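## Task

Get the masking tape roll out of the closet and set it down on the desk so it stays there by itself once the robot lets go. The robot must not tip over or be left leaning, or the task fails.

## Robot and tools

ROBOT. TidyBot++: a single-arm mobile robot. The base is 0.54 m long, 0.50 m wide and 0.38 m tall, on four powered casters, and can drive, slide sideways and spin. One seven-joint arm with a two-finger gripper sits on top. Its shoulder is 0.12 m ahead of the base centre and 0.68 m off the floor. Segments: upper arm 0.42 m, forearm 0.31 m, hand 0.31 m to the hand point. The arm starts folded, hand down, sticking out up to 0.08 m past the base front. A downward-pointing hand reaches at most about 0.94 m high, and only near the base. Cameras: base_camera (fixed on the base, looking forward and down) and wrist_camera (fisheye, looks along the hand).

FRAMES. Base frame: origin on the floor below the base centre, x forward, y left, z up. hand_pose is the point between the finger pads, in the base frame; its z axis runs out along the fingers and the fingers close along its y. Odometry frame = base frame at the scene start; heading is positive to the left, -3.142 to 3.142, and drifts by centimetres and degrees over many moves because wheel slip is counted as travel.

execute_actions. Argument "actions": a list holding one action or none (empty = just report state and images). Optional "cameras": list of "base_camera", "wrist_camera" or "all"; omitted or null gives all, [] gives none. An action may contain:
- "base": exactly one relative move from where the base currently is: {"translate_m": d} forward(+)/back in metres, -2 to 2; {"strafe_m": d} left(+)/right in metres, -2 to 2; {"rotate_rad": d} counter-clockwise from above (+), -6.3 to 6.3 rad. These are offsets, not places.
- "joints": absolute targets by name, radians: joint_1_rad (any angle; positive turns the arm clockwise seen from above, opposite to rotate_rad), joint_2_rad shoulder -2.249 to 2.249, joint_3_rad any angle, joint_4_rad elbow -2.579 to 2.579, joint_5_rad any angle, joint_6_rad wrist -2.099 to 2.099, joint_7_rad any angle (hand down: positive is counter-clockwise from above; at 1.57 the fingers open left/right). gripper_pos 0 (open, about 85 mm gap) to 1 (closed); gap is roughly 85 x (1 - gripper_pos) mm. "Any angle" joints go the short way, so turn big amounts in steps below half a turn.
- "speeds": caps for this action only: translate_m and strafe_m 0.05 to 0.5 m/s, rotate_rad 0.1 to 1.57 rad/s (defaults are the maxima). A base move needing over 8.667 s is refused.
Base and joint motions start together. Unknown keys or out-of-range numbers make the whole call refused with no motion. A joint or base you omit may keep pushing toward an earlier target.

PLANAR ARM MATH. With joint_1_rad 0, joint_3_rad 3.14, joint_5_rad 0 (near the start), the arm stays in the x-z plane. Angles from vertical, forward positive: upper arm = j2, forearm = j2 - j4, hand = j2 - j4 - j6. Hand point ahead of the shoulder = sum of length x sin(angle); above it = sum of length x cos(angle).

wait: {"seconds": 0 to 10}; commands nothing and returns state and images. zoom_image: {"camera", "region": [x0, y0, x1, y1]} in pixels of that camera's latest full image, top-left origin, at most 504 x 504. read_manual: only returns licence text. finished_scene: {"scene": current scene number}; ends the scene irreversibly and reports success, then gives the next task.

RESULTS. base_status and joint_status describe how each motion ended: "done"; "off_target" (stopped short, may still push); "contact_stop"/"time_out" (target dropped, holds in place). A blocked base may still say "done" while well short, so check images and odometry. "joint command not followed" with a "cause:" means a self-collision check rejected all arm targets; they may be retried later until you send passing ones. on_its_own lists uncommanded changes. gripper_pos "done" at 1 means empty fingers; "off_target" means something is held. motor_effort gives percent of max torque (bracketed = peak), with offsets and noise. base_tilt gives forward/right lean in degrees (about 1 degree bias). Motor temperatures are listed per joint; MOTOR HOT appears at 60 °C and an OVER-TEMPERATURE FAULT at 75 °C makes the arm sag. "ARM HIT" means a hard hit on the base or arm. A torque fault freezes the arm and gripper for 10 s and skips the rest of the call (base keeps going). After a reported stop, later motion calls in the same reply are dropped.

ACCURACY. Friction leaves joints slightly off; hand_pose itself can be 1-2 cm wrong, so trust images. To correct, send each joint its last command plus (wanted - measured). Held objects make the arm sag; never command a loaded joint to its measured angle. Closed fingertips reach about 20 mm past the hand point; keep fingers clear of the floor.

AVOID. Driving while the arm is caught on something high (about 0.8 m up) can tip the robot; sideways forces on a raised hand can lift wheels; back off or retract the arm to straighten a lean. Don't drive the base into things (it keeps shoving). Avoid dropping, slamming or hard pushing objects; loose objects may get nudged occasionally. Don't hold loads long while thinking. Release objects so they rest on the desk unsupported before finishing.

Each tool is called after ">>>" as name(argument=value, ...) on one line, values as JSON.

## Session

>>> execute_actions(actions=[])

Scene clock: 0.00 s.
Motor temperatures (°C, as the motors report them): [41 37 35 36 44 39 46]
base_odometry: x=+0.000 y=+0.000 heading=+0.000 (m, m, rad; odometry frame)
base_tilt: forward=+0.8 right=+0.0 (deg)
base_status: not commanded
joint_positions: joint_1_rad=-0.008 joint_2_rad=-0.382 joint_3_rad=+3.148 joint_4_rad=-2.552 joint_5_rad=-0.049 joint_6_rad=-0.848 joint_7_rad=+1.588 gripper_pos=+0.000
joint_status: not commanded
motor_effort: joint_1_rad=+0 joint_2_rad=-1 joint_3_rad=+1 joint_4_rad=+16 joint_5_rad=-1 joint_6_rad=+3 joint_7_rad=+1 (%)
hand_pose: x=+0.2600 y=+0.0133 z=+0.5862 quat_wxyz=(-0.020, +0.998, -0.005, +0.061) (m; base frame)
pictures: base_camera, wrist_camera
Images, in order (width x height): base_camera 644x364, wrist_camera 644x476.

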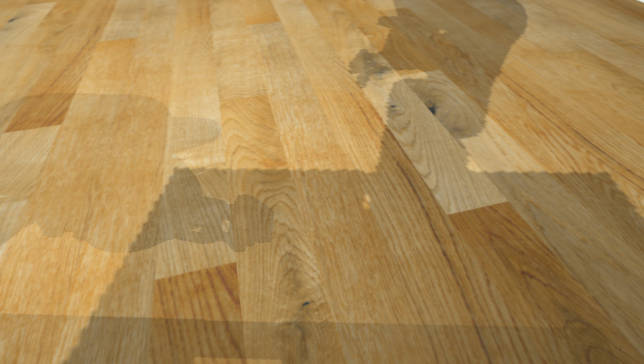

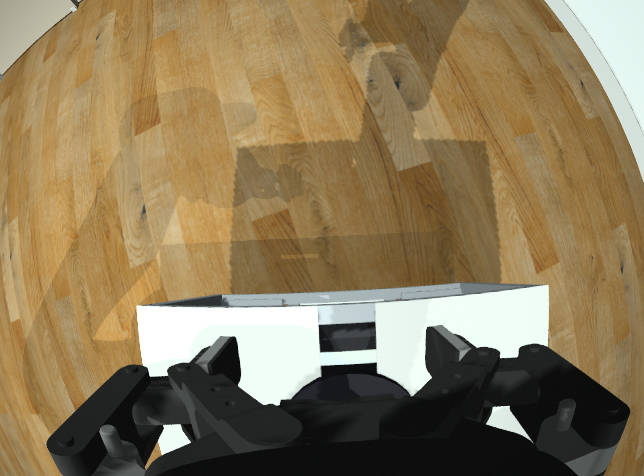

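>>> execute_actions(actions=[{"joints":{"joint_6_rad":0.35}}], cameras=["wrist_camera"])

Scene clock: 3.47 s.
Motor temperatures (°C, as the motors report them): [41 37 35 36 44 39 46]
base_odometry: x=+0.000 y=+0.000 heading=+0.000 (m, m, rad; odometry frame)
base_tilt: forward=+0.9 right=+0.0 (deg)
base_status: not commanded
joint_positions: joint_1_rad=-0.008 joint_2_rad=-0.382 joint_3_rad=+3.148 joint_4_rad=-2.552 joint_5_rad=-0.049 joint_6_rad=+0.333 joint_7_rad=+1.588 gripper_pos=+0.000
joint_status: all done
motor_effort: joint_1_rad=+0(0) joint_2_rad=-4(4) joint_3_rad=+0(1) joint_4_rad=+17(18) joint_5_rad=+0(0) joint_6_rad=+8(9) joint_7_rad=+1(1) (%)
hand_pose: x=+0.5221 y=-0.0029 z=+0.8127 quat_wxyz=(-0.004, +0.795, -0.016, +0.607) (m; base frame)
pictures: wrist_camera
camera_calibration (this result's frames):
wrist_camera: T_world_to_cam=[[-0.0687473, -0.995756, -0.0611926, 0.0808951], [-0.27912, 0.0780862, -0.957076, 0.978629], [0.957792, -0.0487163, -0.283303, -0.132272], [0, 0, 0, 1]] pos_world=[0.405405, -0.00230946, 0.9041]
Images, in order (width x height): wrist_camera 644x476.

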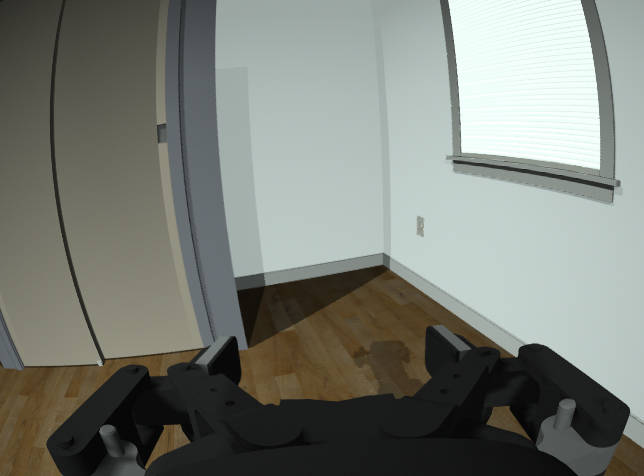

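>>> execute_actions(actions=[{"joints":{"joint_1_rad":-0.9}}], cameras=["wrist_camera"])

>>> execute_actions(actions=[{"joints":{"joint_1_rad":-2.4}}], cameras=["wrist_camera"])

Scene clock: 7.20 s.
Motor temperatures (°C, as the motors report them): [41 37 35 36 44 39 46]
base_odometry: x=+0.000 y=+0.000 heading=+0.000 (m, m, rad; odometry frame)
base_tilt: forward=+0.8 right=-0.1 (deg)
base_status: not commanded
joint_positions: joint_1_rad=-0.885 joint_2_rad=-0.382 joint_3_rad=+3.148 joint_4_rad=-2.552 joint_5_rad=-0.049 joint_6_rad=+0.333 joint_7_rad=+1.588 gripper_pos=+0.000
joint_status: all done
motor_effort: joint_1_rad=-1(1) joint_2_rad=-4(4) joint_3_rad=+0(1) joint_4_rad=+17(17) joint_5_rad=+0(0) joint_6_rad=+8(8) joint_7_rad=+1(1) (%)
hand_pose: x=+0.3791 y=+0.3080 z=+0.8127 quat_wxyz=(-0.261, +0.727, +0.323, +0.547) (m; base frame)
pictures: wrist_camera
camera_calibration (this result's frames):
wrist_camera: T_world_to_cam=[[0.721433, -0.689776, -0.0611928, -0.0131362], [-0.238561, -0.164603, -0.957076, 0.973803], [0.650095, 0.705064, -0.283303, -0.0956559], [0, 0, 0, 1]] pos_world=[0.303973, 0.218673, 0.9041]
Images, in order (width x height): wrist_camera 644x476.

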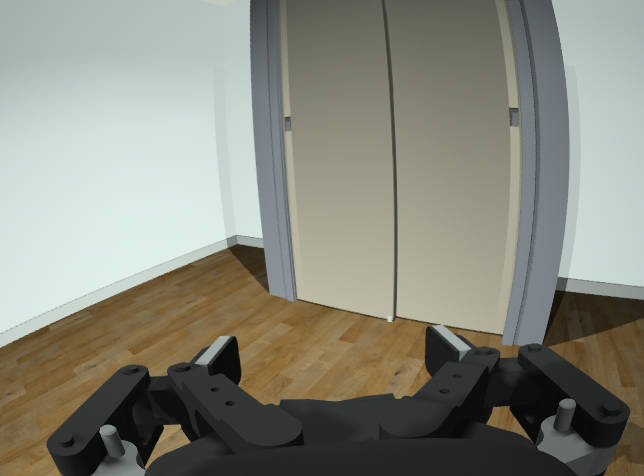

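Scene clock: 9.93 s.
Motor temperatures (°C, as the motors report them): [41 37 35 36 44 39 46]
base_odometry: x=+0.000 y=+0.000 heading=+0.000 (m, m, rad; odometry frame)
base_tilt: forward=+0.8 right=+0.0 (deg)
base_status: not commanded
joint_positions: joint_1_rad=-2.385 joint_2_rad=-0.382 joint_3_rad=+3.148 joint_4_rad=-2.552 joint_5_rad=-0.049 joint_6_rad=+0.333 joint_7_rad=+1.588 gripper_pos=+0.000
joint_status: all done
motor_effort: joint_1_rad=+0(1) joint_2_rad=-5(5) joint_3_rad=-1(0) joint_4_rad=+17(17) joint_5_rad=+0(1) joint_6_rad=+8(8) joint_7_rad=+1(1) (%)
hand_pose: x=-0.1698 y=+0.2812 z=+0.8127 quat_wxyz=(-0.564, +0.312, +0.731, +0.222) (m; base frame)
pictures: wrist_camera
camera_calibration (this result's frames):
wrist_camera: T_world_to_cam=[[0.739104, 0.670806, -0.0611927, -0.0152391], [0.147307, -0.249612, -0.957076, 0.927885], [-0.657287, 0.698365, -0.283303, 0.0599224], [0, 0, 0, 1]] pos_world=[-0.0860339, 0.199986, 0.9041]
Images, in order (width x height): wrist_camera 644x476.

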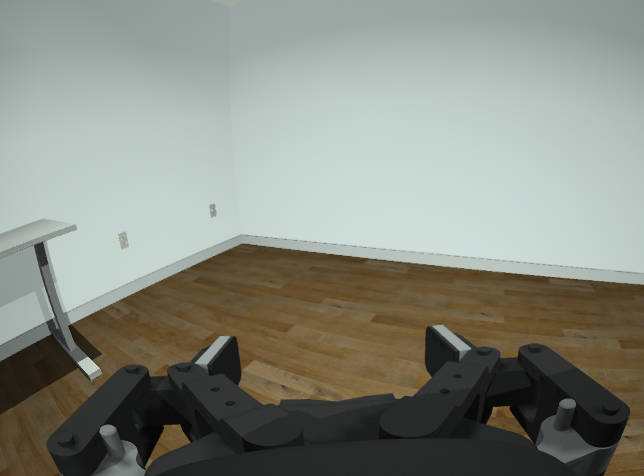

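>>> execute_actions(actions=[{"base":{"rotate_rad":0.3},"joints":{"joint_1_rad":0.0,"joint_5_rad":0.02,"joint_7_rad":1.57}}])

>>> execute_actions(actions=[{"base":{"translate_m":0.75}}])

Scene clock: 21.27 s.
Motor temperatures (°C, as the motors report them): [41 37 35 36 44 39 46]
base_odometry: x=+0.000 y=+0.000 heading=+0.299 (m, m, rad; odometry frame)
base_tilt: forward=+0.9 right=+0.0 (deg)
base_status: done
joint_positions: joint_1_rad=-0.015 joint_2_rad=-0.382 joint_3_rad=+3.148 joint_4_rad=-2.552 joint_5_rad=-0.027 joint_6_rad=+0.333 joint_7_rad=+1.588 gripper_pos=+0.000
joint_status: all done
motor_effort: joint_1_rad=+0(1) joint_2_rad=-5(5) joint_3_rad=+0(1) joint_4_rad=+17(18) joint_5_rad=+0(0) joint_6_rad=+8(8) joint_7_rad=+1(0) (%)
hand_pose: x=+0.5221 y=+0.0021 z=+0.8127 quat_wxyz=(-0.003, +0.795, -0.003, +0.607) (m; base frame)
pictures: base_camera, wrist_camera
camera_calibration (this result's frames):
wrist_camera: T_world_to_cam=[[-0.0496119, -0.997824, -0.0434295, 0.0614736], [-0.280275, 0.0556448, -0.958306, 0.979961], [0.958637, -0.0353712, -0.282426, -0.133222], [0, 0, 0, 1]] pos_world=[0.405419, 0.00209794, 0.904146]
Images, in order (width x height): base_camera 644x364, wrist_camera 644x476.

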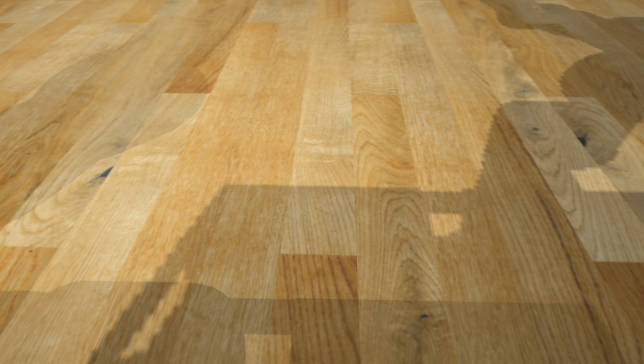

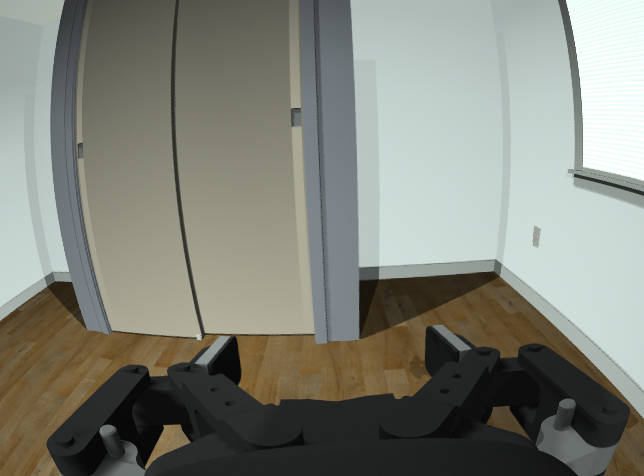

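Scene clock: 24.13 s.
Motor temperatures (°C, as the motors report them): [41 37 35 36 44 39 46]
base_odometry: x=+0.717 y=+0.222 heading=+0.300 (m, m, rad; odometry frame)
base_tilt: forward=+0.7 right=+0.0 (deg)
base_status: done
joint_positions: joint_1_rad=-0.015 joint_2_rad=-0.382 joint_3_rad=+3.148 joint_4_rad=-2.552 joint_5_rad=-0.026 joint_6_rad=+0.333 joint_7_rad=+1.588 gripper_pos=+0.000
joint_status: not commanded
motor_effort: joint_1_rad=+0(1) joint_2_rad=-4(7) joint_3_rad=+0(0) joint_4_rad=+17(18) joint_5_rad=+0(0) joint_6_rad=+8(9) joint_7_rad=+1(0) (%)
hand_pose: x=+0.5221 y=+0.0021 z=+0.8128 quat_wxyz=(-0.003, +0.795, -0.003, +0.607) (m; base frame)
pictures: base_camera, wrist_camera
camera_calibration (this result's frames):
wrist_camera: T_world_to_cam=[[-0.0493387, -0.997865, -0.0427911, 0.0608223], [-0.280145, 0.0549496, -0.958384, 0.980009], [0.958689, -0.0352977, -0.282258, -0.133351], [0, 0, 0, 1]] pos_world=[0.405387, 0.00213441, 0.904188]
Images, in order (width x height): base_camera 644x364, wrist_camera 644x476.

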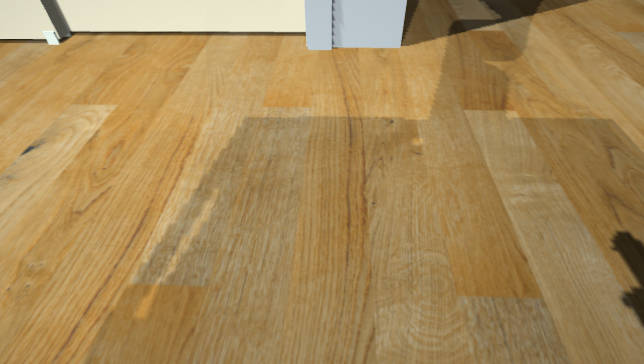

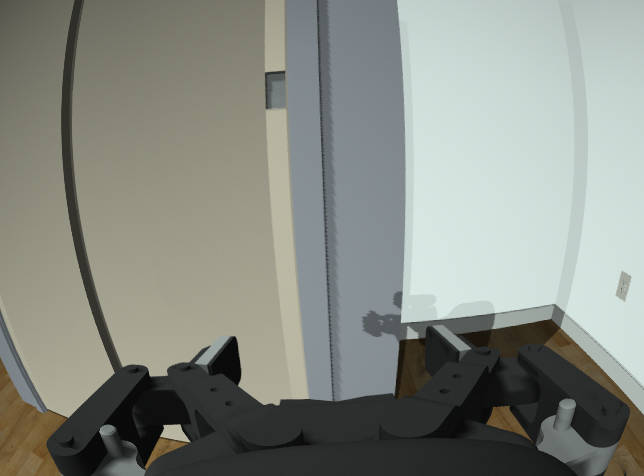

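>>> execute_actions(actions=[{"base":{"strafe_m":0.09},"joints":{"joint_1_rad":0.015,"joint_2_rad":0.2,"joint_3_rad":3.14,"joint_4_rad":-1.575,"joint_5_rad":0.04,"joint_6_rad":0.204,"joint_7_rad":3.14,"gripper_pos":1}}])

Scene clock: 33.90 s.
Motor temperatures (°C, as the motors report them): [41 37 35 36 44 39 46]
base_odometry: x=+0.690 y=+0.308 heading=+0.300 (m, m, rad; odometry frame)
base_tilt: forward=+0.9 right=-0.1 (deg)
base_status: done
joint_positions: joint_1_rad=-0.004 joint_2_rad=+0.179 joint_3_rad=+3.146 joint_4_rad=-1.599 joint_5_rad=-0.007 joint_6_rad=+0.247 joint_7_rad=+3.102 gripper_pos=+0.999
joint_status: all done
motor_effort: joint_1_rad=+0(0) joint_2_rad=-28(29) joint_3_rad=-1(2) joint_4_rad=+20(20) joint_5_rad=+0(1) joint_6_rad=+9(8) joint_7_rad=+0(1) (%)
hand_pose: x=+0.8128 y=+0.0011 z=+1.0430 quat_wxyz=(+0.498, +0.502, +0.478, +0.521) (m; base frame)
pictures: base_camera, wrist_camera
camera_calibration (this result's frames):
wrist_camera: T_world_to_cam=[[-0.0760814, -0.0921915, 0.99283, -0.975425], [-0.0153928, -0.995489, -0.093618, 0.166202], [0.996983, -0.0224051, 0.0743191, -0.750125], [0, 0, 0, 1]] pos_world=[0.676209, 0.0587197, 1.03974]
Images, in order (width x height): base_camera 644x364, wrist_camera 644x476.

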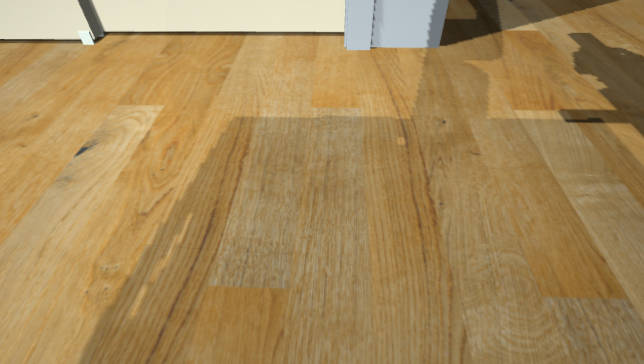

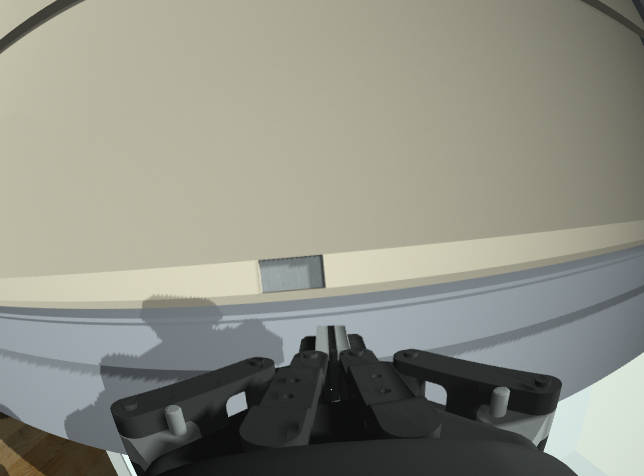

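>>> execute_actions(actions=[{"base":{"strafe_m":0.12},"joints":{"joint_1_rad":0.166,"joint_6_rad":0.13,"joint_7_rad":3.19}}], cameras=[])

>>> execute_actions(actions=[{"base":{"translate_m":0.17}}])

Scene clock: 40.07 s.
Motor temperatures (°C, as the motors report them): [41 37 35 36 44 39 46]
base_odometry: x=+0.655 y=+0.423 heading=+0.300 (m, m, rad; odometry frame)
base_tilt: forward=+0.8 right=+0.0 (deg)
base_status: done
joint_positions: joint_1_rad=+0.154 joint_2_rad=+0.180 joint_3_rad=+3.142 joint_4_rad=-1.599 joint_5_rad=-0.007 joint_6_rad=+0.171 joint_7_rad=+3.149 gripper_pos=+0.999
joint_status: all done
motor_effort: joint_1_rad=+0(2) joint_2_rad=-28(31) joint_3_rad=-1(2) joint_4_rad=+20(21) joint_5_rad=+0(0) joint_6_rad=+9(9) joint_7_rad=+1(1) (%)
hand_pose: x=+0.8047 y=-0.1057 z=+1.0194 quat_wxyz=(+0.527, +0.547, +0.468, +0.451) (m; base frame)
pictures: none
No camera images: the call's "cameras" was empty. Leave "cameras" out to get every camera's image.

Scene clock: 41.60 s.
Motor temperatures (°C, as the motors report them): [41 37 35 36 44 39 46]
base_odometry: x=+0.817 y=+0.474 heading=+0.300 (m, m, rad; odometry frame)
base_tilt: forward=+0.9 right=+0.0 (deg)
base_status: done
joint_positions: joint_1_rad=+0.154 joint_2_rad=+0.191 joint_3_rad=+3.142 joint_4_rad=-1.596 joint_5_rad=-0.007 joint_6_rad=+0.169 joint_7_rad=+3.149 gripper_pos=+0.999
joint_status: not commanded
motor_effort: joint_1_rad=+0(2) joint_2_rad=-29(32) joint_3_rad=-1(2) joint_4_rad=+20(21) joint_5_rad=+0(0) joint_6_rad=+9(10) joint_7_rad=+1(0) (%)
hand_pose: x=+0.8087 y=-0.1065 z=+1.0127 quat_wxyz=(+0.525, +0.550, +0.471, +0.448) (m; base frame)
pictures: base_camera, wrist_camera
camera_calibration (this result's frames):
wrist_camera: T_world_to_cam=[[0.00285261, -0.0467892, 0.998901, -1.02065], [-0.174318, -0.983634, -0.0455763, 0.137285], [0.984685, -0.173997, -0.0109621, -0.666078], [0, 0, 0, 1]] pos_world=[0.68272, -0.0286128, 1.01849]
Images, in order (width x height): base_camera 644x364, wrist_camera 644x476.

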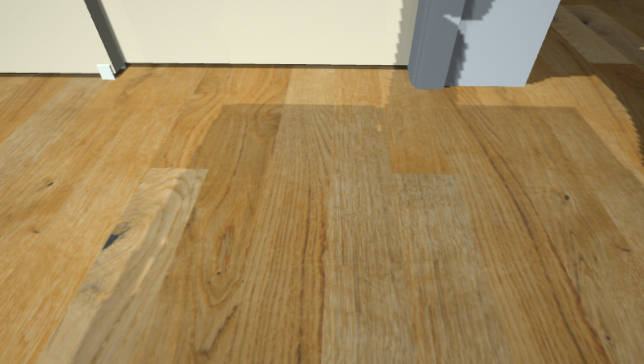

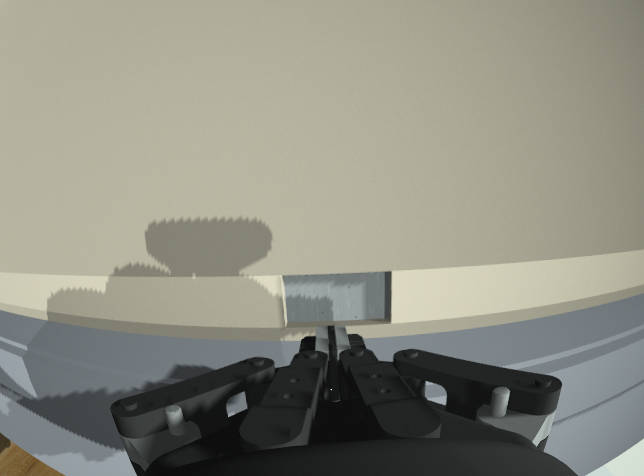

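>>> execute_actions(actions=[{"base":{"translate_m":0.07},"joints":{"joint_1_rad":0.183},"speeds":{"translate_m":0.15}}], cameras=["wrist_camera"])

Scene clock: 46.47 s.
Motor temperatures (°C, as the motors report them): [41 37 35 36 44 39 46]
base_odometry: x=+0.884 y=+0.495 heading=+0.301 (m, m, rad; odometry frame)
base_tilt: forward=+0.9 right=+0.0 (deg)
base_status: done
joint_positions: joint_1_rad=+0.170 joint_2_rad=+0.191 joint_3_rad=+3.142 joint_4_rad=-1.596 joint_5_rad=-0.006 joint_6_rad=+0.169 joint_7_rad=+3.149 gripper_pos=+0.999
joint_status: all done
motor_effort: joint_1_rad=+0(2) joint_2_rad=-29(32) joint_3_rad=+0(2) joint_4_rad=+20(21) joint_5_rad=+0(1) joint_6_rad=+9(9) joint_7_rad=+0(0) (%)
hand_pose: x=+0.8071 y=-0.1175 z=+1.0125 quat_wxyz=(+0.528, +0.554, +0.466, +0.444) (m; base frame)
pictures: wrist_camera
camera_calibration (this result's frames):
wrist_camera: T_world_to_cam=[[0.00259784, -0.0468934, 0.998897, -1.02076], [-0.189965, -0.980734, -0.0455467, 0.139123], [0.981787, -0.189637, -0.0114559, -0.665374], [0, 0, 0, 1]] pos_world=[0.682336, -0.0376038, 1.01834]
Images, in order (width x height): wrist_camera 644x476.

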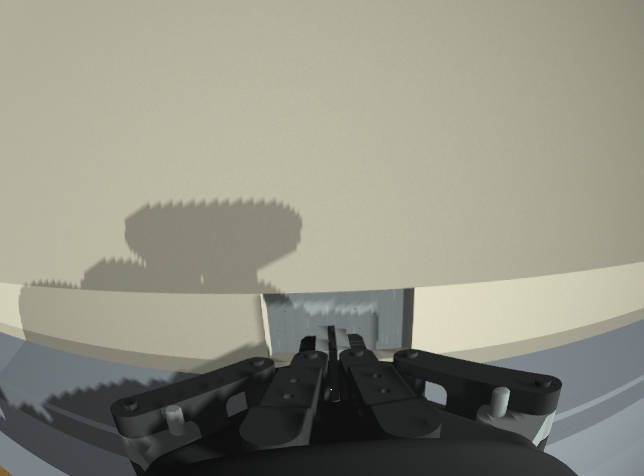

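>>> execute_actions(actions=[{"base":{"translate_m":0.026},"speeds":{"translate_m":0.05}}], cameras=["wrist_camera"])

Scene clock: 50.57 s.
Motor temperatures (°C, as the motors report them): [41 38 35 36 44 39 46]
base_odometry: x=+0.909 y=+0.503 heading=+0.301 (m, m, rad; odometry frame)
base_tilt: forward=+0.9 right=+0.0 (deg)
base_status: done
joint_positions: joint_1_rad=+0.170 joint_2_rad=+0.191 joint_3_rad=+3.142 joint_4_rad=-1.595 joint_5_rad=-0.006 joint_6_rad=+0.167 joint_7_rad=+3.149 gripper_pos=+0.999
joint_status: not commanded
motor_effort: joint_1_rad=+0(1) joint_2_rad=-28(32) joint_3_rad=+0(2) joint_4_rad=+20(23) joint_5_rad=-1(1) joint_6_rad=+9(10) joint_7_rad=+1(1) (%)
hand_pose: x=+0.8070 y=-0.1177 z=+1.0123 quat_wxyz=(+0.528, +0.554, +0.466, +0.444) (m; base frame)
pictures: wrist_camera
camera_calibration (this result's frames):
wrist_camera: T_world_to_cam=[[0.00339571, -0.0469937, 0.998889, -1.0213], [-0.19028, -0.980675, -0.0454899, 0.139117], [0.981724, -0.189915, -0.0122721, -0.66454], [0, 0, 0, 1]] pos_world=[0.682334, -0.0377721, 1.01834]
Images, in order (width x height): wrist_camera 644x476.

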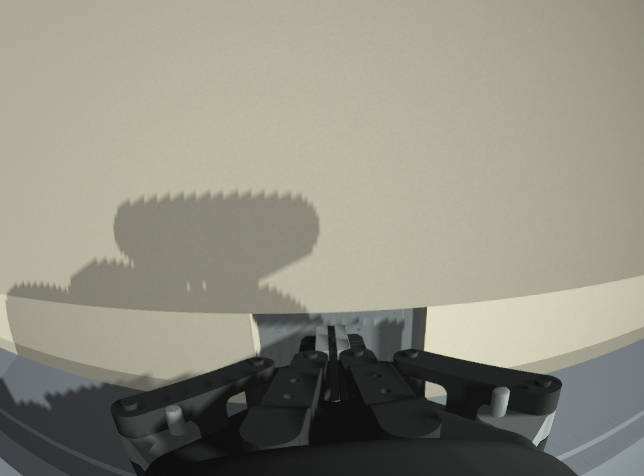

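>>> execute_actions(actions=[{"base":{"translate_m":0.008},"speeds":{"translate_m":0.05}}], cameras=[])

>>> execute_actions(actions=[{"base":{"strafe_m":0.07},"speeds":{"strafe_m":0.06}}])

Scene clock: 52.60 s.
Motor temperatures (°C, as the motors report them): [41 38 35 36 44 39 46]
base_odometry: x=+0.916 y=+0.505 heading=+0.301 (m, m, rad; odometry frame)
base_tilt: forward=+0.8 right=+0.1 (deg)
base_status: done
joint_positions: joint_1_rad=+0.173 joint_2_rad=+0.174 joint_3_rad=+3.142 joint_4_rad=-1.603 joint_5_rad=-0.006 joint_6_rad=+0.147 joint_7_rad=+3.149 gripper_pos=+0.999
joint_status: not commanded
motor_effort: joint_1_rad=-1(2) joint_2_rad=-24(30) joint_3_rad=+0(3) joint_4_rad=+24(29) joint_5_rad=-1(0) joint_6_rad=+12(14) joint_7_rad=+1(0) (%)
hand_pose: x=+0.8002 y=-0.1179 z=+1.0136 quat_wxyz=(+0.526, +0.557, +0.468, +0.441) (m; base frame)
pictures: none
No camera images: the call's "cameras" was empty. Leave "cameras" out to get every camera's image.

Scene clock: 54.30 s.
Motor temperatures (°C, as the motors report them): [41 38 35 36 44 39 46]
base_odometry: x=+0.896 y=+0.572 heading=+0.301 (m, m, rad; odometry frame)
base_tilt: forward=+0.8 right=+0.0 (deg)
base_status: done
joint_positions: joint_1_rad=+0.212 joint_2_rad=+0.177 joint_3_rad=+3.167 joint_4_rad=-1.594 joint_5_rad=-0.006 joint_6_rad=+0.147 joint_7_rad=+3.149 gripper_pos=+0.999
joint_status: not commanded
motor_effort: joint_1_rad=-4(9) joint_2_rad=-29(29) joint_3_rad=-5(10) joint_4_rad=+20(23) joint_5_rad=+0(0) joint_6_rad=+9(11) joint_7_rad=+0(0) (%)
hand_pose: x=+0.7936 y=-0.1601 z=+1.0164 quat_wxyz=(+0.542, +0.569, +0.450, +0.424) (m; base frame)
pictures: base_camera, wrist_camera
camera_calibration (this result's frames):
wrist_camera: T_world_to_cam=[[0.00661877, -0.0439554, 0.999012, -1.02951], [-0.25447, -0.966219, -0.0408266, 0.143681], [0.967058, -0.253948, -0.0175805, -0.652584], [0, 0, 0, 1]] pos_world=[0.674463, -0.0721476, 1.02288]
Images, in order (width x height): base_camera 644x364, wrist_camera 644x476.

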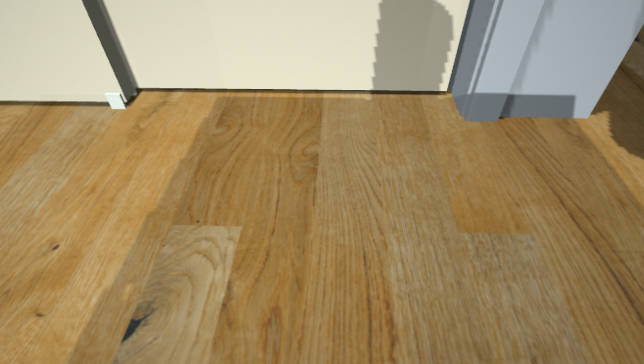

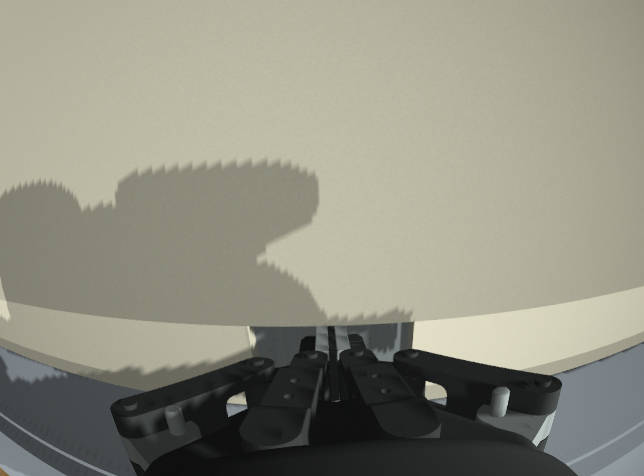

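>>> execute_actions(actions=[{"joints":{"joint_1_rad":0.10,"joint_3_rad":3.12}}], cameras=[])

>>> execute_actions(actions=[{"base":{"strafe_m":0.2},"speeds":{"strafe_m":0.12}}])

Scene clock: 57.53 s.
Motor temperatures (°C, as the motors report them): [41 38 35 36 44 39 46]
base_odometry: x=+0.896 y=+0.572 heading=+0.301 (m, m, rad; odometry frame)
base_tilt: forward=+0.9 right=+0.1 (deg)
base_status: not commanded
joint_positions: joint_1_rad=+0.150 joint_2_rad=+0.176 joint_3_rad=+3.161 joint_4_rad=-1.596 joint_5_rad=-0.006 joint_6_rad=+0.146 joint_7_rad=+3.149 gripper_pos=+0.999
joint_status: joint_1_rad off_target (ended at +0.150, target +0.100); joint_3_rad off_target (ended at +3.161, target +3.120)
motor_effort: joint_1_rad=-7(13) joint_2_rad=-23(29) joint_3_rad=-6(13) joint_4_rad=+23(26) joint_5_rad=+0(1) joint_6_rad=+11(13) joint_7_rad=+1(0) (%)
hand_pose: x=+0.8021 y=-0.1143 z=+1.0163 quat_wxyz=(+0.527, +0.554, +0.469, +0.442) (m; base frame)
pictures: none
No camera images: the call's "cameras" was empty. Leave "cameras" out to get every camera's image.

Scene clock: 59.87 s.
Motor temperatures (°C, as the motors report them): [41 38 35 36 44 39 46]
base_odometry: x=+0.836 y=+0.763 heading=+0.301 (m, m, rad; odometry frame)
base_tilt: forward=+0.9 right=-0.1 (deg)
base_status: done
joint_positions: joint_1_rad=+0.140 joint_2_rad=+0.179 joint_3_rad=+3.152 joint_4_rad=-1.592 joint_5_rad=-0.006 joint_6_rad=+0.146 joint_7_rad=+3.149 gripper_pos=+0.999
joint_status: not commanded
motor_effort: joint_1_rad=-5(15) joint_2_rad=-25(30) joint_3_rad=-4(14) joint_4_rad=+25(25) joint_5_rad=+1(1) joint_6_rad=+12(13) joint_7_rad=+0(1) (%)
hand_pose: x=+0.8052 y=-0.1024 z=+1.0163 quat_wxyz=(+0.522, +0.550, +0.474, +0.447) (m; base frame)
pictures: base_camera, wrist_camera
camera_calibration (this result's frames):
wrist_camera: T_world_to_cam=[[0.0106026, -0.0458713, 0.998891, -1.03022], [-0.170449, -0.98441, -0.0433972, 0.135449], [0.985309, -0.1698, -0.0182561, -0.65453], [0, 0, 0, 1]] pos_world=[0.678924, -0.0250588, 1.02301]
Images, in order (width x height): base_camera 644x364, wrist_camera 644x476.

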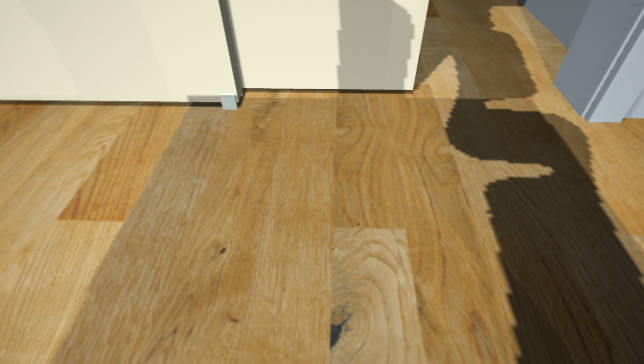

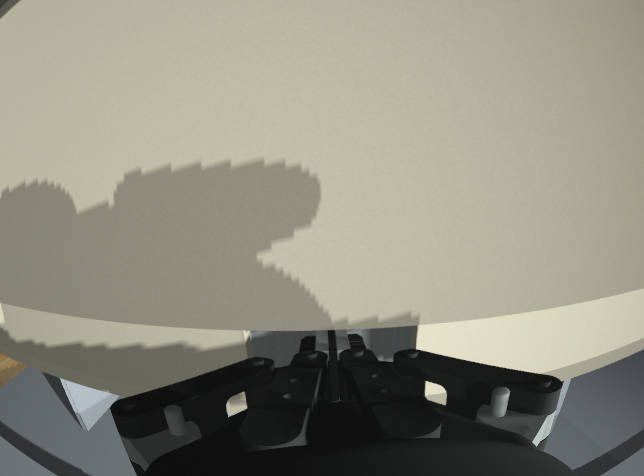

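>>> execute_actions(actions=[{"base":{"strafe_m":0.22},"speeds":{"strafe_m":0.15}}], cameras=["base_camera"])

>>> execute_actions(actions=[{"base":{"translate_m":-0.12},"joints":{"joint_1_rad":0.16,"joint_3_rad":3.15}}], cameras=[])

>>> execute_actions(actions=[{"base":{"strafe_m":-0.4},"joints":{"joint_1_rad":-0.015,"joint_3_rad":3.13,"joint_7_rad":1.53,"joint_6_rad":-0.2,"gripper_pos":0}}])

Scene clock: 66.00 s.
Motor temperatures (°C, as the motors report them): [41 38 35 36 44 39 46]
base_odometry: x=+0.771 y=+0.973 heading=+0.301 (m, m, rad; odometry frame)
base_tilt: forward=+0.8 right=-0.1 (deg)
base_status: done
joint_positions: joint_1_rad=+0.131 joint_2_rad=+0.182 joint_3_rad=+3.144 joint_4_rad=-1.587 joint_5_rad=-0.006 joint_6_rad=+0.145 joint_7_rad=+3.149 gripper_pos=+0.999
joint_status: not commanded
motor_effort: joint_1_rad=-3(15) joint_2_rad=-26(30) joint_3_rad=-3(15) joint_4_rad=+22(25) joint_5_rad=+0(2) joint_6_rad=+10(13) joint_7_rad=+1(0) (%)
hand_pose: x=+0.8083 y=-0.0918 z=+1.0168 quat_wxyz=(+0.518, +0.546, +0.478, +0.452) (m; base frame)
pictures: base_camera
Images, in order (width x height): base_camera 644x364.

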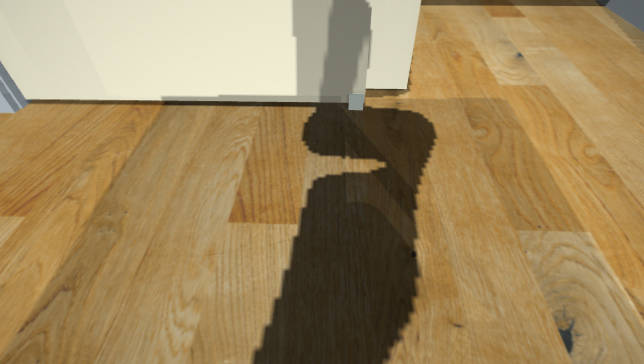

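Scene clock: 67.33 s.
Motor temperatures (°C, as the motors report them): [41 38 35 36 44 39 46]
base_odometry: x=+0.657 y=+0.938 heading=+0.301 (m, m, rad; odometry frame)
base_tilt: forward=+0.8 right=+0.1 (deg)
base_status: done
joint_positions: joint_1_rad=+0.150 joint_2_rad=+0.192 joint_3_rad=+3.146 joint_4_rad=-1.586 joint_5_rad=-0.006 joint_6_rad=+0.145 joint_7_rad=+3.149 gripper_pos=+0.999
joint_status: all done
motor_effort: joint_1_rad=-1(2) joint_2_rad=-28(33) joint_3_rad=-1(2) joint_4_rad=+19(21) joint_5_rad=+0(0) joint_6_rad=+8(9) joint_7_rad=+0(0) (%)
hand_pose: x=+0.8096 y=-0.1061 z=+1.0110 quat_wxyz=(+0.521, +0.553, +0.474, +0.445) (m; base frame)
pictures: none
No camera images: the call's "cameras" was empty. Leave "cameras" out to get every camera's image.

Scene clock: 69.63 s.
Motor temperatures (°C, as the motors report them): [41 38 35 36 44 39 46]
base_odometry: x=+0.775 y=+0.556 heading=+0.301 (m, m, rad; odometry frame)
base_tilt: forward=+0.8 right=+0.0 (deg)
base_status: done
joint_positions: joint_1_rad=+0.000 joint_2_rad=+0.192 joint_3_rad=+3.140 joint_4_rad=-1.586 joint_5_rad=-0.006 joint_6_rad=-0.162 joint_7_rad=+1.550 gripper_pos=+0.000
joint_status: all done
motor_effort: joint_1_rad=+0(2) joint_2_rad=-28(30) joint_3_rad=-1(4) joint_4_rad=+20(20) joint_5_rad=+0(0) joint_6_rad=+8(9) joint_7_rad=+1(1) (%)
hand_pose: x=+0.7973 y=+0.0024 z=+0.9180 quat_wxyz=(-0.008, +0.825, -0.010, +0.565) (m; base frame)
pictures: base_camera, wrist_camera
camera_calibration (this result's frames):
wrist_camera: T_world_to_cam=[[-0.0588649, -0.996734, -0.055279, 0.098283], [-0.376099, 0.0734381, -0.923665, 1.20247], [0.924708, -0.0335811, -0.379193, -0.251426], [0, 0, 0, 1]] pos_world=[0.690528, 0.00121189, 1.02077]
Images, in order (width x height): base_camera 644x364, wrist_camera 644x476.

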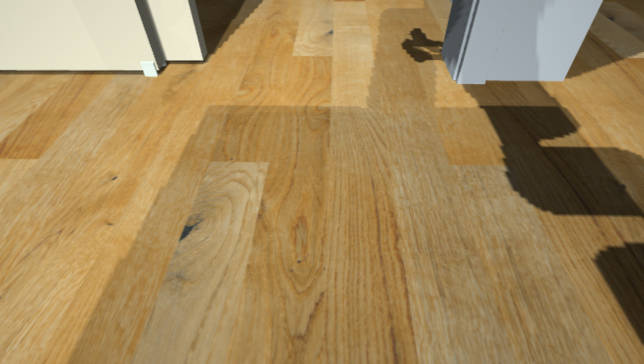

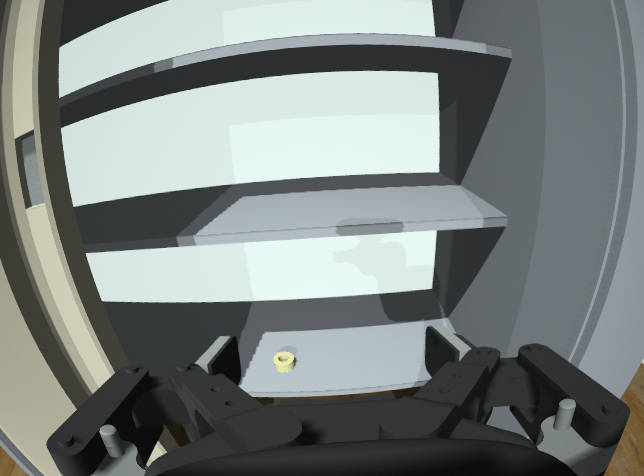

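>>> execute_actions(actions=[{"base":{"strafe_m":0.115},"joints":{"joint_2_rad":0.67,"joint_4_rad":-2.06,"joint_6_rad":0.32,"joint_7_rad":1.61}}], cameras=[])

>>> execute_actions(actions=[{"base":{"translate_m":0.4}}])

Scene clock: 77.77 s.
Motor temperatures (°C, as the motors report them): [41 38 35 36 44 39 46]
base_odometry: x=+0.741 y=+0.665 heading=+0.301 (m, m, rad; odometry frame)
base_tilt: forward=+0.8 right=+0.0 (deg)
base_status: done
joint_positions: joint_1_rad=-0.013 joint_2_rad=+0.663 joint_3_rad=+3.131 joint_4_rad=-2.040 joint_5_rad=-0.006 joint_6_rad=+0.279 joint_7_rad=+1.568 gripper_pos=+0.000
joint_status: all done
motor_effort: joint_1_rad=+0(5) joint_2_rad=-34(40) joint_3_rad=-2(5) joint_4_rad=+10(21) joint_5_rad=+0(0) joint_6_rad=+6(9) joint_7_rad=+1(1) (%)
hand_pose: x=+0.7160 y=+0.0148 z=+0.4947 quat_wxyz=(-0.007, +0.936, +0.005, +0.351) (m; base frame)
pictures: none
No camera images: the call's "cameras" was empty. Leave "cameras" out to get every camera's image.

Scene clock: 79.90 s.
Motor temperatures (°C, as the motors report them): [41 38 35 36 44 39 46]
base_odometry: x=+1.123 y=+0.784 heading=+0.301 (m, m, rad; odometry frame)
base_tilt: forward=+0.9 right=-0.1 (deg)
base_status: done
joint_positions: joint_1_rad=-0.013 joint_2_rad=+0.663 joint_3_rad=+3.131 joint_4_rad=-2.042 joint_5_rad=-0.006 joint_6_rad=+0.281 joint_7_rad=+1.568 gripper_pos=+0.000
joint_status: not commanded
motor_effort: joint_1_rad=+0(1) joint_2_rad=-33(37) joint_3_rad=+0(2) joint_4_rad=+10(11) joint_5_rad=+0(0) joint_6_rad=+6(6) joint_7_rad=+1(0) (%)
hand_pose: x=+0.7154 y=+0.0148 z=+0.4944 quat_wxyz=(-0.007, +0.936, +0.005, +0.351) (m; base frame)
pictures: base_camera, wrist_camera
camera_calibration (this result's frames):
wrist_camera: T_world_to_cam=[[-0.0454892, -0.998879, -0.0130644, 0.0519934], [-0.764109, 0.0432159, -0.643638, 0.919187], [0.643482, -0.019296, -0.765218, 0.055934], [0, 0, 0, 1]] pos_world=[0.668731, 0.013291, 0.635105]
Images, in order (width x height): base_camera 644x364, wrist_camera 644x476.

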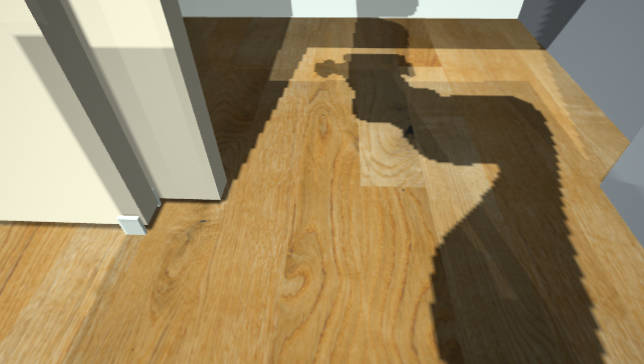

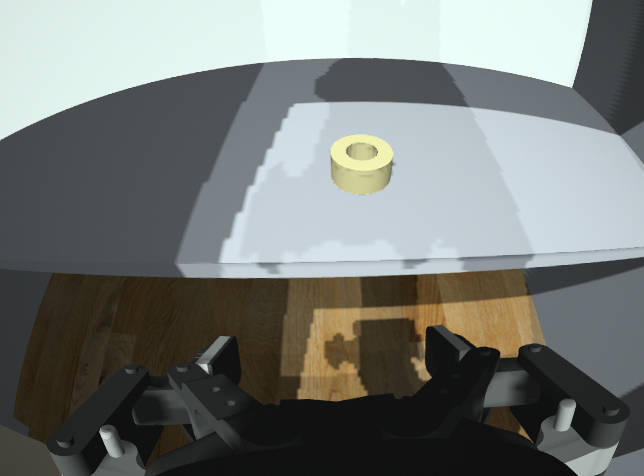

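>>> execute_actions(actions=[{"base":{"strafe_m":-0.036},"joints":{"joint_2_rad":0.62}}], cameras=[])

>>> execute_actions(actions=[{"base":{"translate_m":0.13},"speeds":{"translate_m":0.25}}])

Scene clock: 84.80 s.
Motor temperatures (°C, as the motors report them): [41 38 35 36 44 39 46]
base_odometry: x=+1.134 y=+0.750 heading=+0.302 (m, m, rad; odometry frame)
base_tilt: forward=+0.9 right=-0.1 (deg)
base_status: done
joint_positions: joint_1_rad=-0.010 joint_2_rad=+0.637 joint_3_rad=+3.132 joint_4_rad=-2.042 joint_5_rad=-0.006 joint_6_rad=+0.281 joint_7_rad=+1.568 gripper_pos=+0.000
joint_status: all done
motor_effort: joint_1_rad=+0(3) joint_2_rad=-34(35) joint_3_rad=-1(3) joint_4_rad=+10(11) joint_5_rad=+0(0) joint_6_rad=+6(6) joint_7_rad=+1(1) (%)
hand_pose: x=+0.7201 y=+0.0122 z=+0.5098 quat_wxyz=(-0.006, +0.932, +0.003, +0.363) (m; base frame)
pictures: none
No camera images: the call's "cameras" was empty. Leave "cameras" out to get every camera's image.

Scene clock: 86.17 s.
Motor temperatures (°C, as the motors report them): [41 38 35 36 44 39 46]
base_odometry: x=+1.258 y=+0.788 heading=+0.301 (m, m, rad; odometry frame)
base_tilt: forward=+0.9 right=+0.0 (deg)
base_status: done
joint_positions: joint_1_rad=-0.010 joint_2_rad=+0.636 joint_3_rad=+3.132 joint_4_rad=-2.044 joint_5_rad=-0.006 joint_6_rad=+0.282 joint_7_rad=+1.568 gripper_pos=+0.000
joint_status: not commanded
motor_effort: joint_1_rad=+0(1) joint_2_rad=-33(36) joint_3_rad=-2(1) joint_4_rad=+10(12) joint_5_rad=+0(0) joint_6_rad=+6(7) joint_7_rad=+0(0) (%)
hand_pose: x=+0.7196 y=+0.0122 z=+0.5099 quat_wxyz=(-0.006, +0.932, +0.003, +0.363) (m; base frame)
pictures: base_camera, wrist_camera
camera_calibration (this result's frames):
wrist_camera: T_world_to_cam=[[-0.0490812, -0.998699, -0.0138241, 0.0527414], [-0.747241, 0.0459001, -0.662967, 0.930106], [0.662739, -0.0222092, -0.748521, 0.0427337], [0, 0, 0, 1]] pos_world=[0.66928, 0.01093, 0.649345]
Images, in order (width x height): base_camera 644x364, wrist_camera 644x476.

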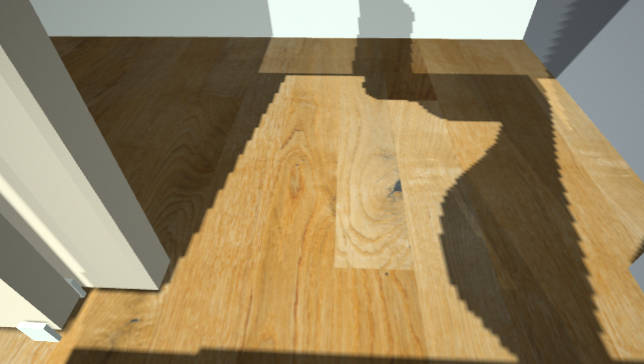

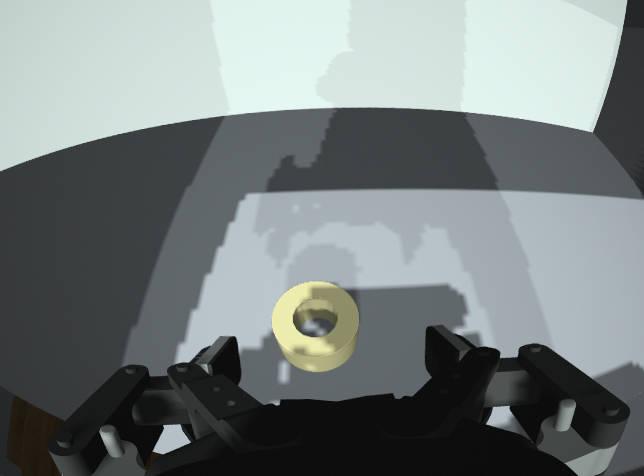

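>>> execute_actions(actions=[{"joints":{"joint_1_rad":-0.04,"joint_2_rad":0.765,"joint_4_rad":-1.905,"joint_6_rad":0.33}}], cameras=["wrist_camera"])

Scene clock: 94.70 s.
Motor temperatures (°C, as the motors report them): [41 38 35 36 44 39 46]
base_odometry: x=+1.258 y=+0.788 heading=+0.301 (m, m, rad; odometry frame)
base_tilt: forward=+0.9 right=-0.1 (deg)
base_status: not commanded
joint_positions: joint_1_rad=-0.023 joint_2_rad=+0.749 joint_3_rad=+3.132 joint_4_rad=-1.925 joint_5_rad=-0.006 joint_6_rad=+0.289 joint_7_rad=+1.568 gripper_pos=+0.000
joint_status: all done
motor_effort: joint_1_rad=+0(0) joint_2_rad=-37(39) joint_3_rad=-1(2) joint_4_rad=+10(11) joint_5_rad=+0(1) joint_6_rad=+6(6) joint_7_rad=+0(0) (%)
hand_pose: x=+0.7604 y=+0.0213 z=+0.4830 quat_wxyz=(-0.009, +0.929, +0.009, +0.369) (m; base frame)
pictures: wrist_camera
camera_calibration (this result's frames):
wrist_camera: T_world_to_cam=[[-0.0363411, -0.99922, -0.0154354, 0.0545939], [-0.739279, 0.0372735, -0.672367, 0.941033], [0.672418, -0.0130235, -0.740057, -0.0159539], [0, 0, 0, 1]] pos_world=[0.708397, 0.0192679, 0.621755]
Images, in order (width x height): wrist_camera 644x476.

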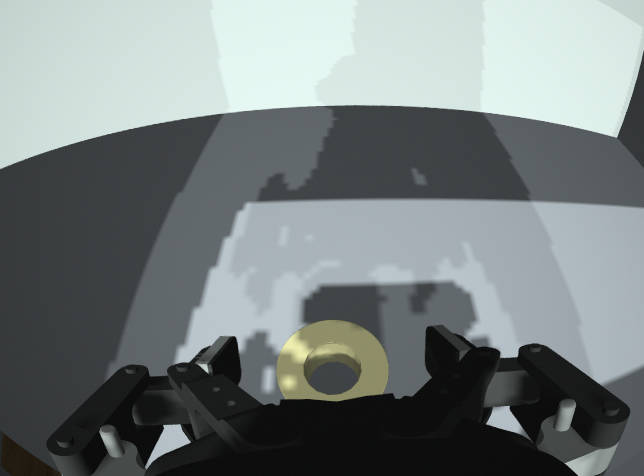

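>>> execute_actions(actions=[{"joints":{"joint_2_rad":0.786}}], cameras=["wrist_camera"])

>>> execute_actions(actions=[{"joints":{"gripper_pos":1}}], cameras=["wrist_camera"])

Scene clock: 98.67 s.
Motor temperatures (°C, as the motors report them): [41 38 35 36 44 39 46]
base_odometry: x=+1.258 y=+0.788 heading=+0.301 (m, m, rad; odometry frame)
base_tilt: forward=+0.9 right=+0.0 (deg)
base_status: not commanded
joint_positions: joint_1_rad=-0.023 joint_2_rad=+0.764 joint_3_rad=+3.132 joint_4_rad=-1.925 joint_5_rad=-0.006 joint_6_rad=+0.289 joint_7_rad=+1.568 gripper_pos=+0.000
joint_status: all done
motor_effort: joint_1_rad=+0(0) joint_2_rad=-38(39) joint_3_rad=-2(2) joint_4_rad=+10(11) joint_5_rad=+0(0) joint_6_rad=+6(6) joint_7_rad=+0(0) (%)
hand_pose: x=+0.7574 y=+0.0213 z=+0.4734 quat_wxyz=(-0.009, +0.932, +0.009, +0.362) (m; base frame)
pictures: wrist_camera
camera_calibration (this result's frames):
wrist_camera: T_world_to_cam=[[-0.0365656, -0.999225, -0.0145429, 0.054012], [-0.749257, 0.0370421, -0.661242, 0.934623], [0.661269, -0.0132823, -0.750032, -0.00784081], [0, 0, 0, 1]] pos_world=[0.707433, 0.0192455, 0.612917]
Images, in order (width x height): wrist_camera 644x476.

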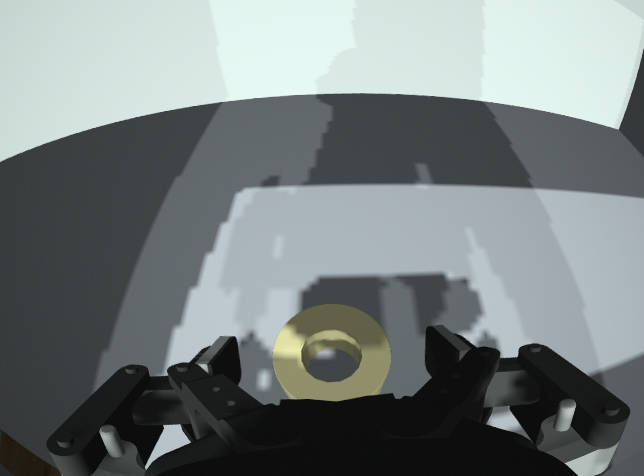

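Scene clock: 99.77 s.
Motor temperatures (°C, as the motors report them): [41 38 35 36 44 39 46]
base_odometry: x=+1.258 y=+0.788 heading=+0.301 (m, m, rad; odometry frame)
base_tilt: forward=+0.9 right=+0.0 (deg)
base_status: not commanded
joint_positions: joint_1_rad=-0.023 joint_2_rad=+0.765 joint_3_rad=+3.132 joint_4_rad=-1.925 joint_5_rad=-0.006 joint_6_rad=+0.292 joint_7_rad=+1.568 gripper_pos=+0.484
joint_status: gripper_pos off_target (ended at +0.484, target +1.000)
motor_effort: joint_1_rad=+0(1) joint_2_rad=-35(37) joint_3_rad=-2(2) joint_4_rad=+10(11) joint_5_rad=+0(0) joint_6_rad=+6(6) joint_7_rad=+1(1) (%)
hand_pose: x=+0.7583 y=+0.0213 z=+0.4740 quat_wxyz=(-0.009, +0.931, +0.009, +0.364) (m; base frame)
pictures: wrist_camera
camera_calibration (this result's frames):
wrist_camera: T_world_to_cam=[[-0.0364829, -0.999226, -0.014681, 0.0540713], [-0.747166, 0.0370298, -0.663605, 0.935193], [0.663635, -0.0132411, -0.747939, -0.0107576], [0, 0, 0, 1]] pos_world=[0.707856, 0.019257, 0.613346]
Images, in order (width x height): wrist_camera 644x476.

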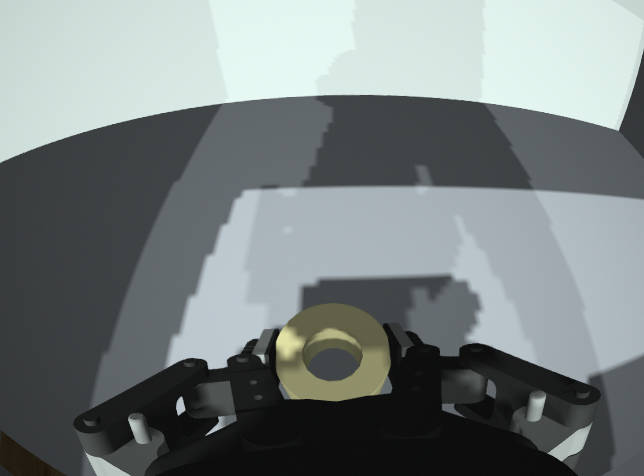

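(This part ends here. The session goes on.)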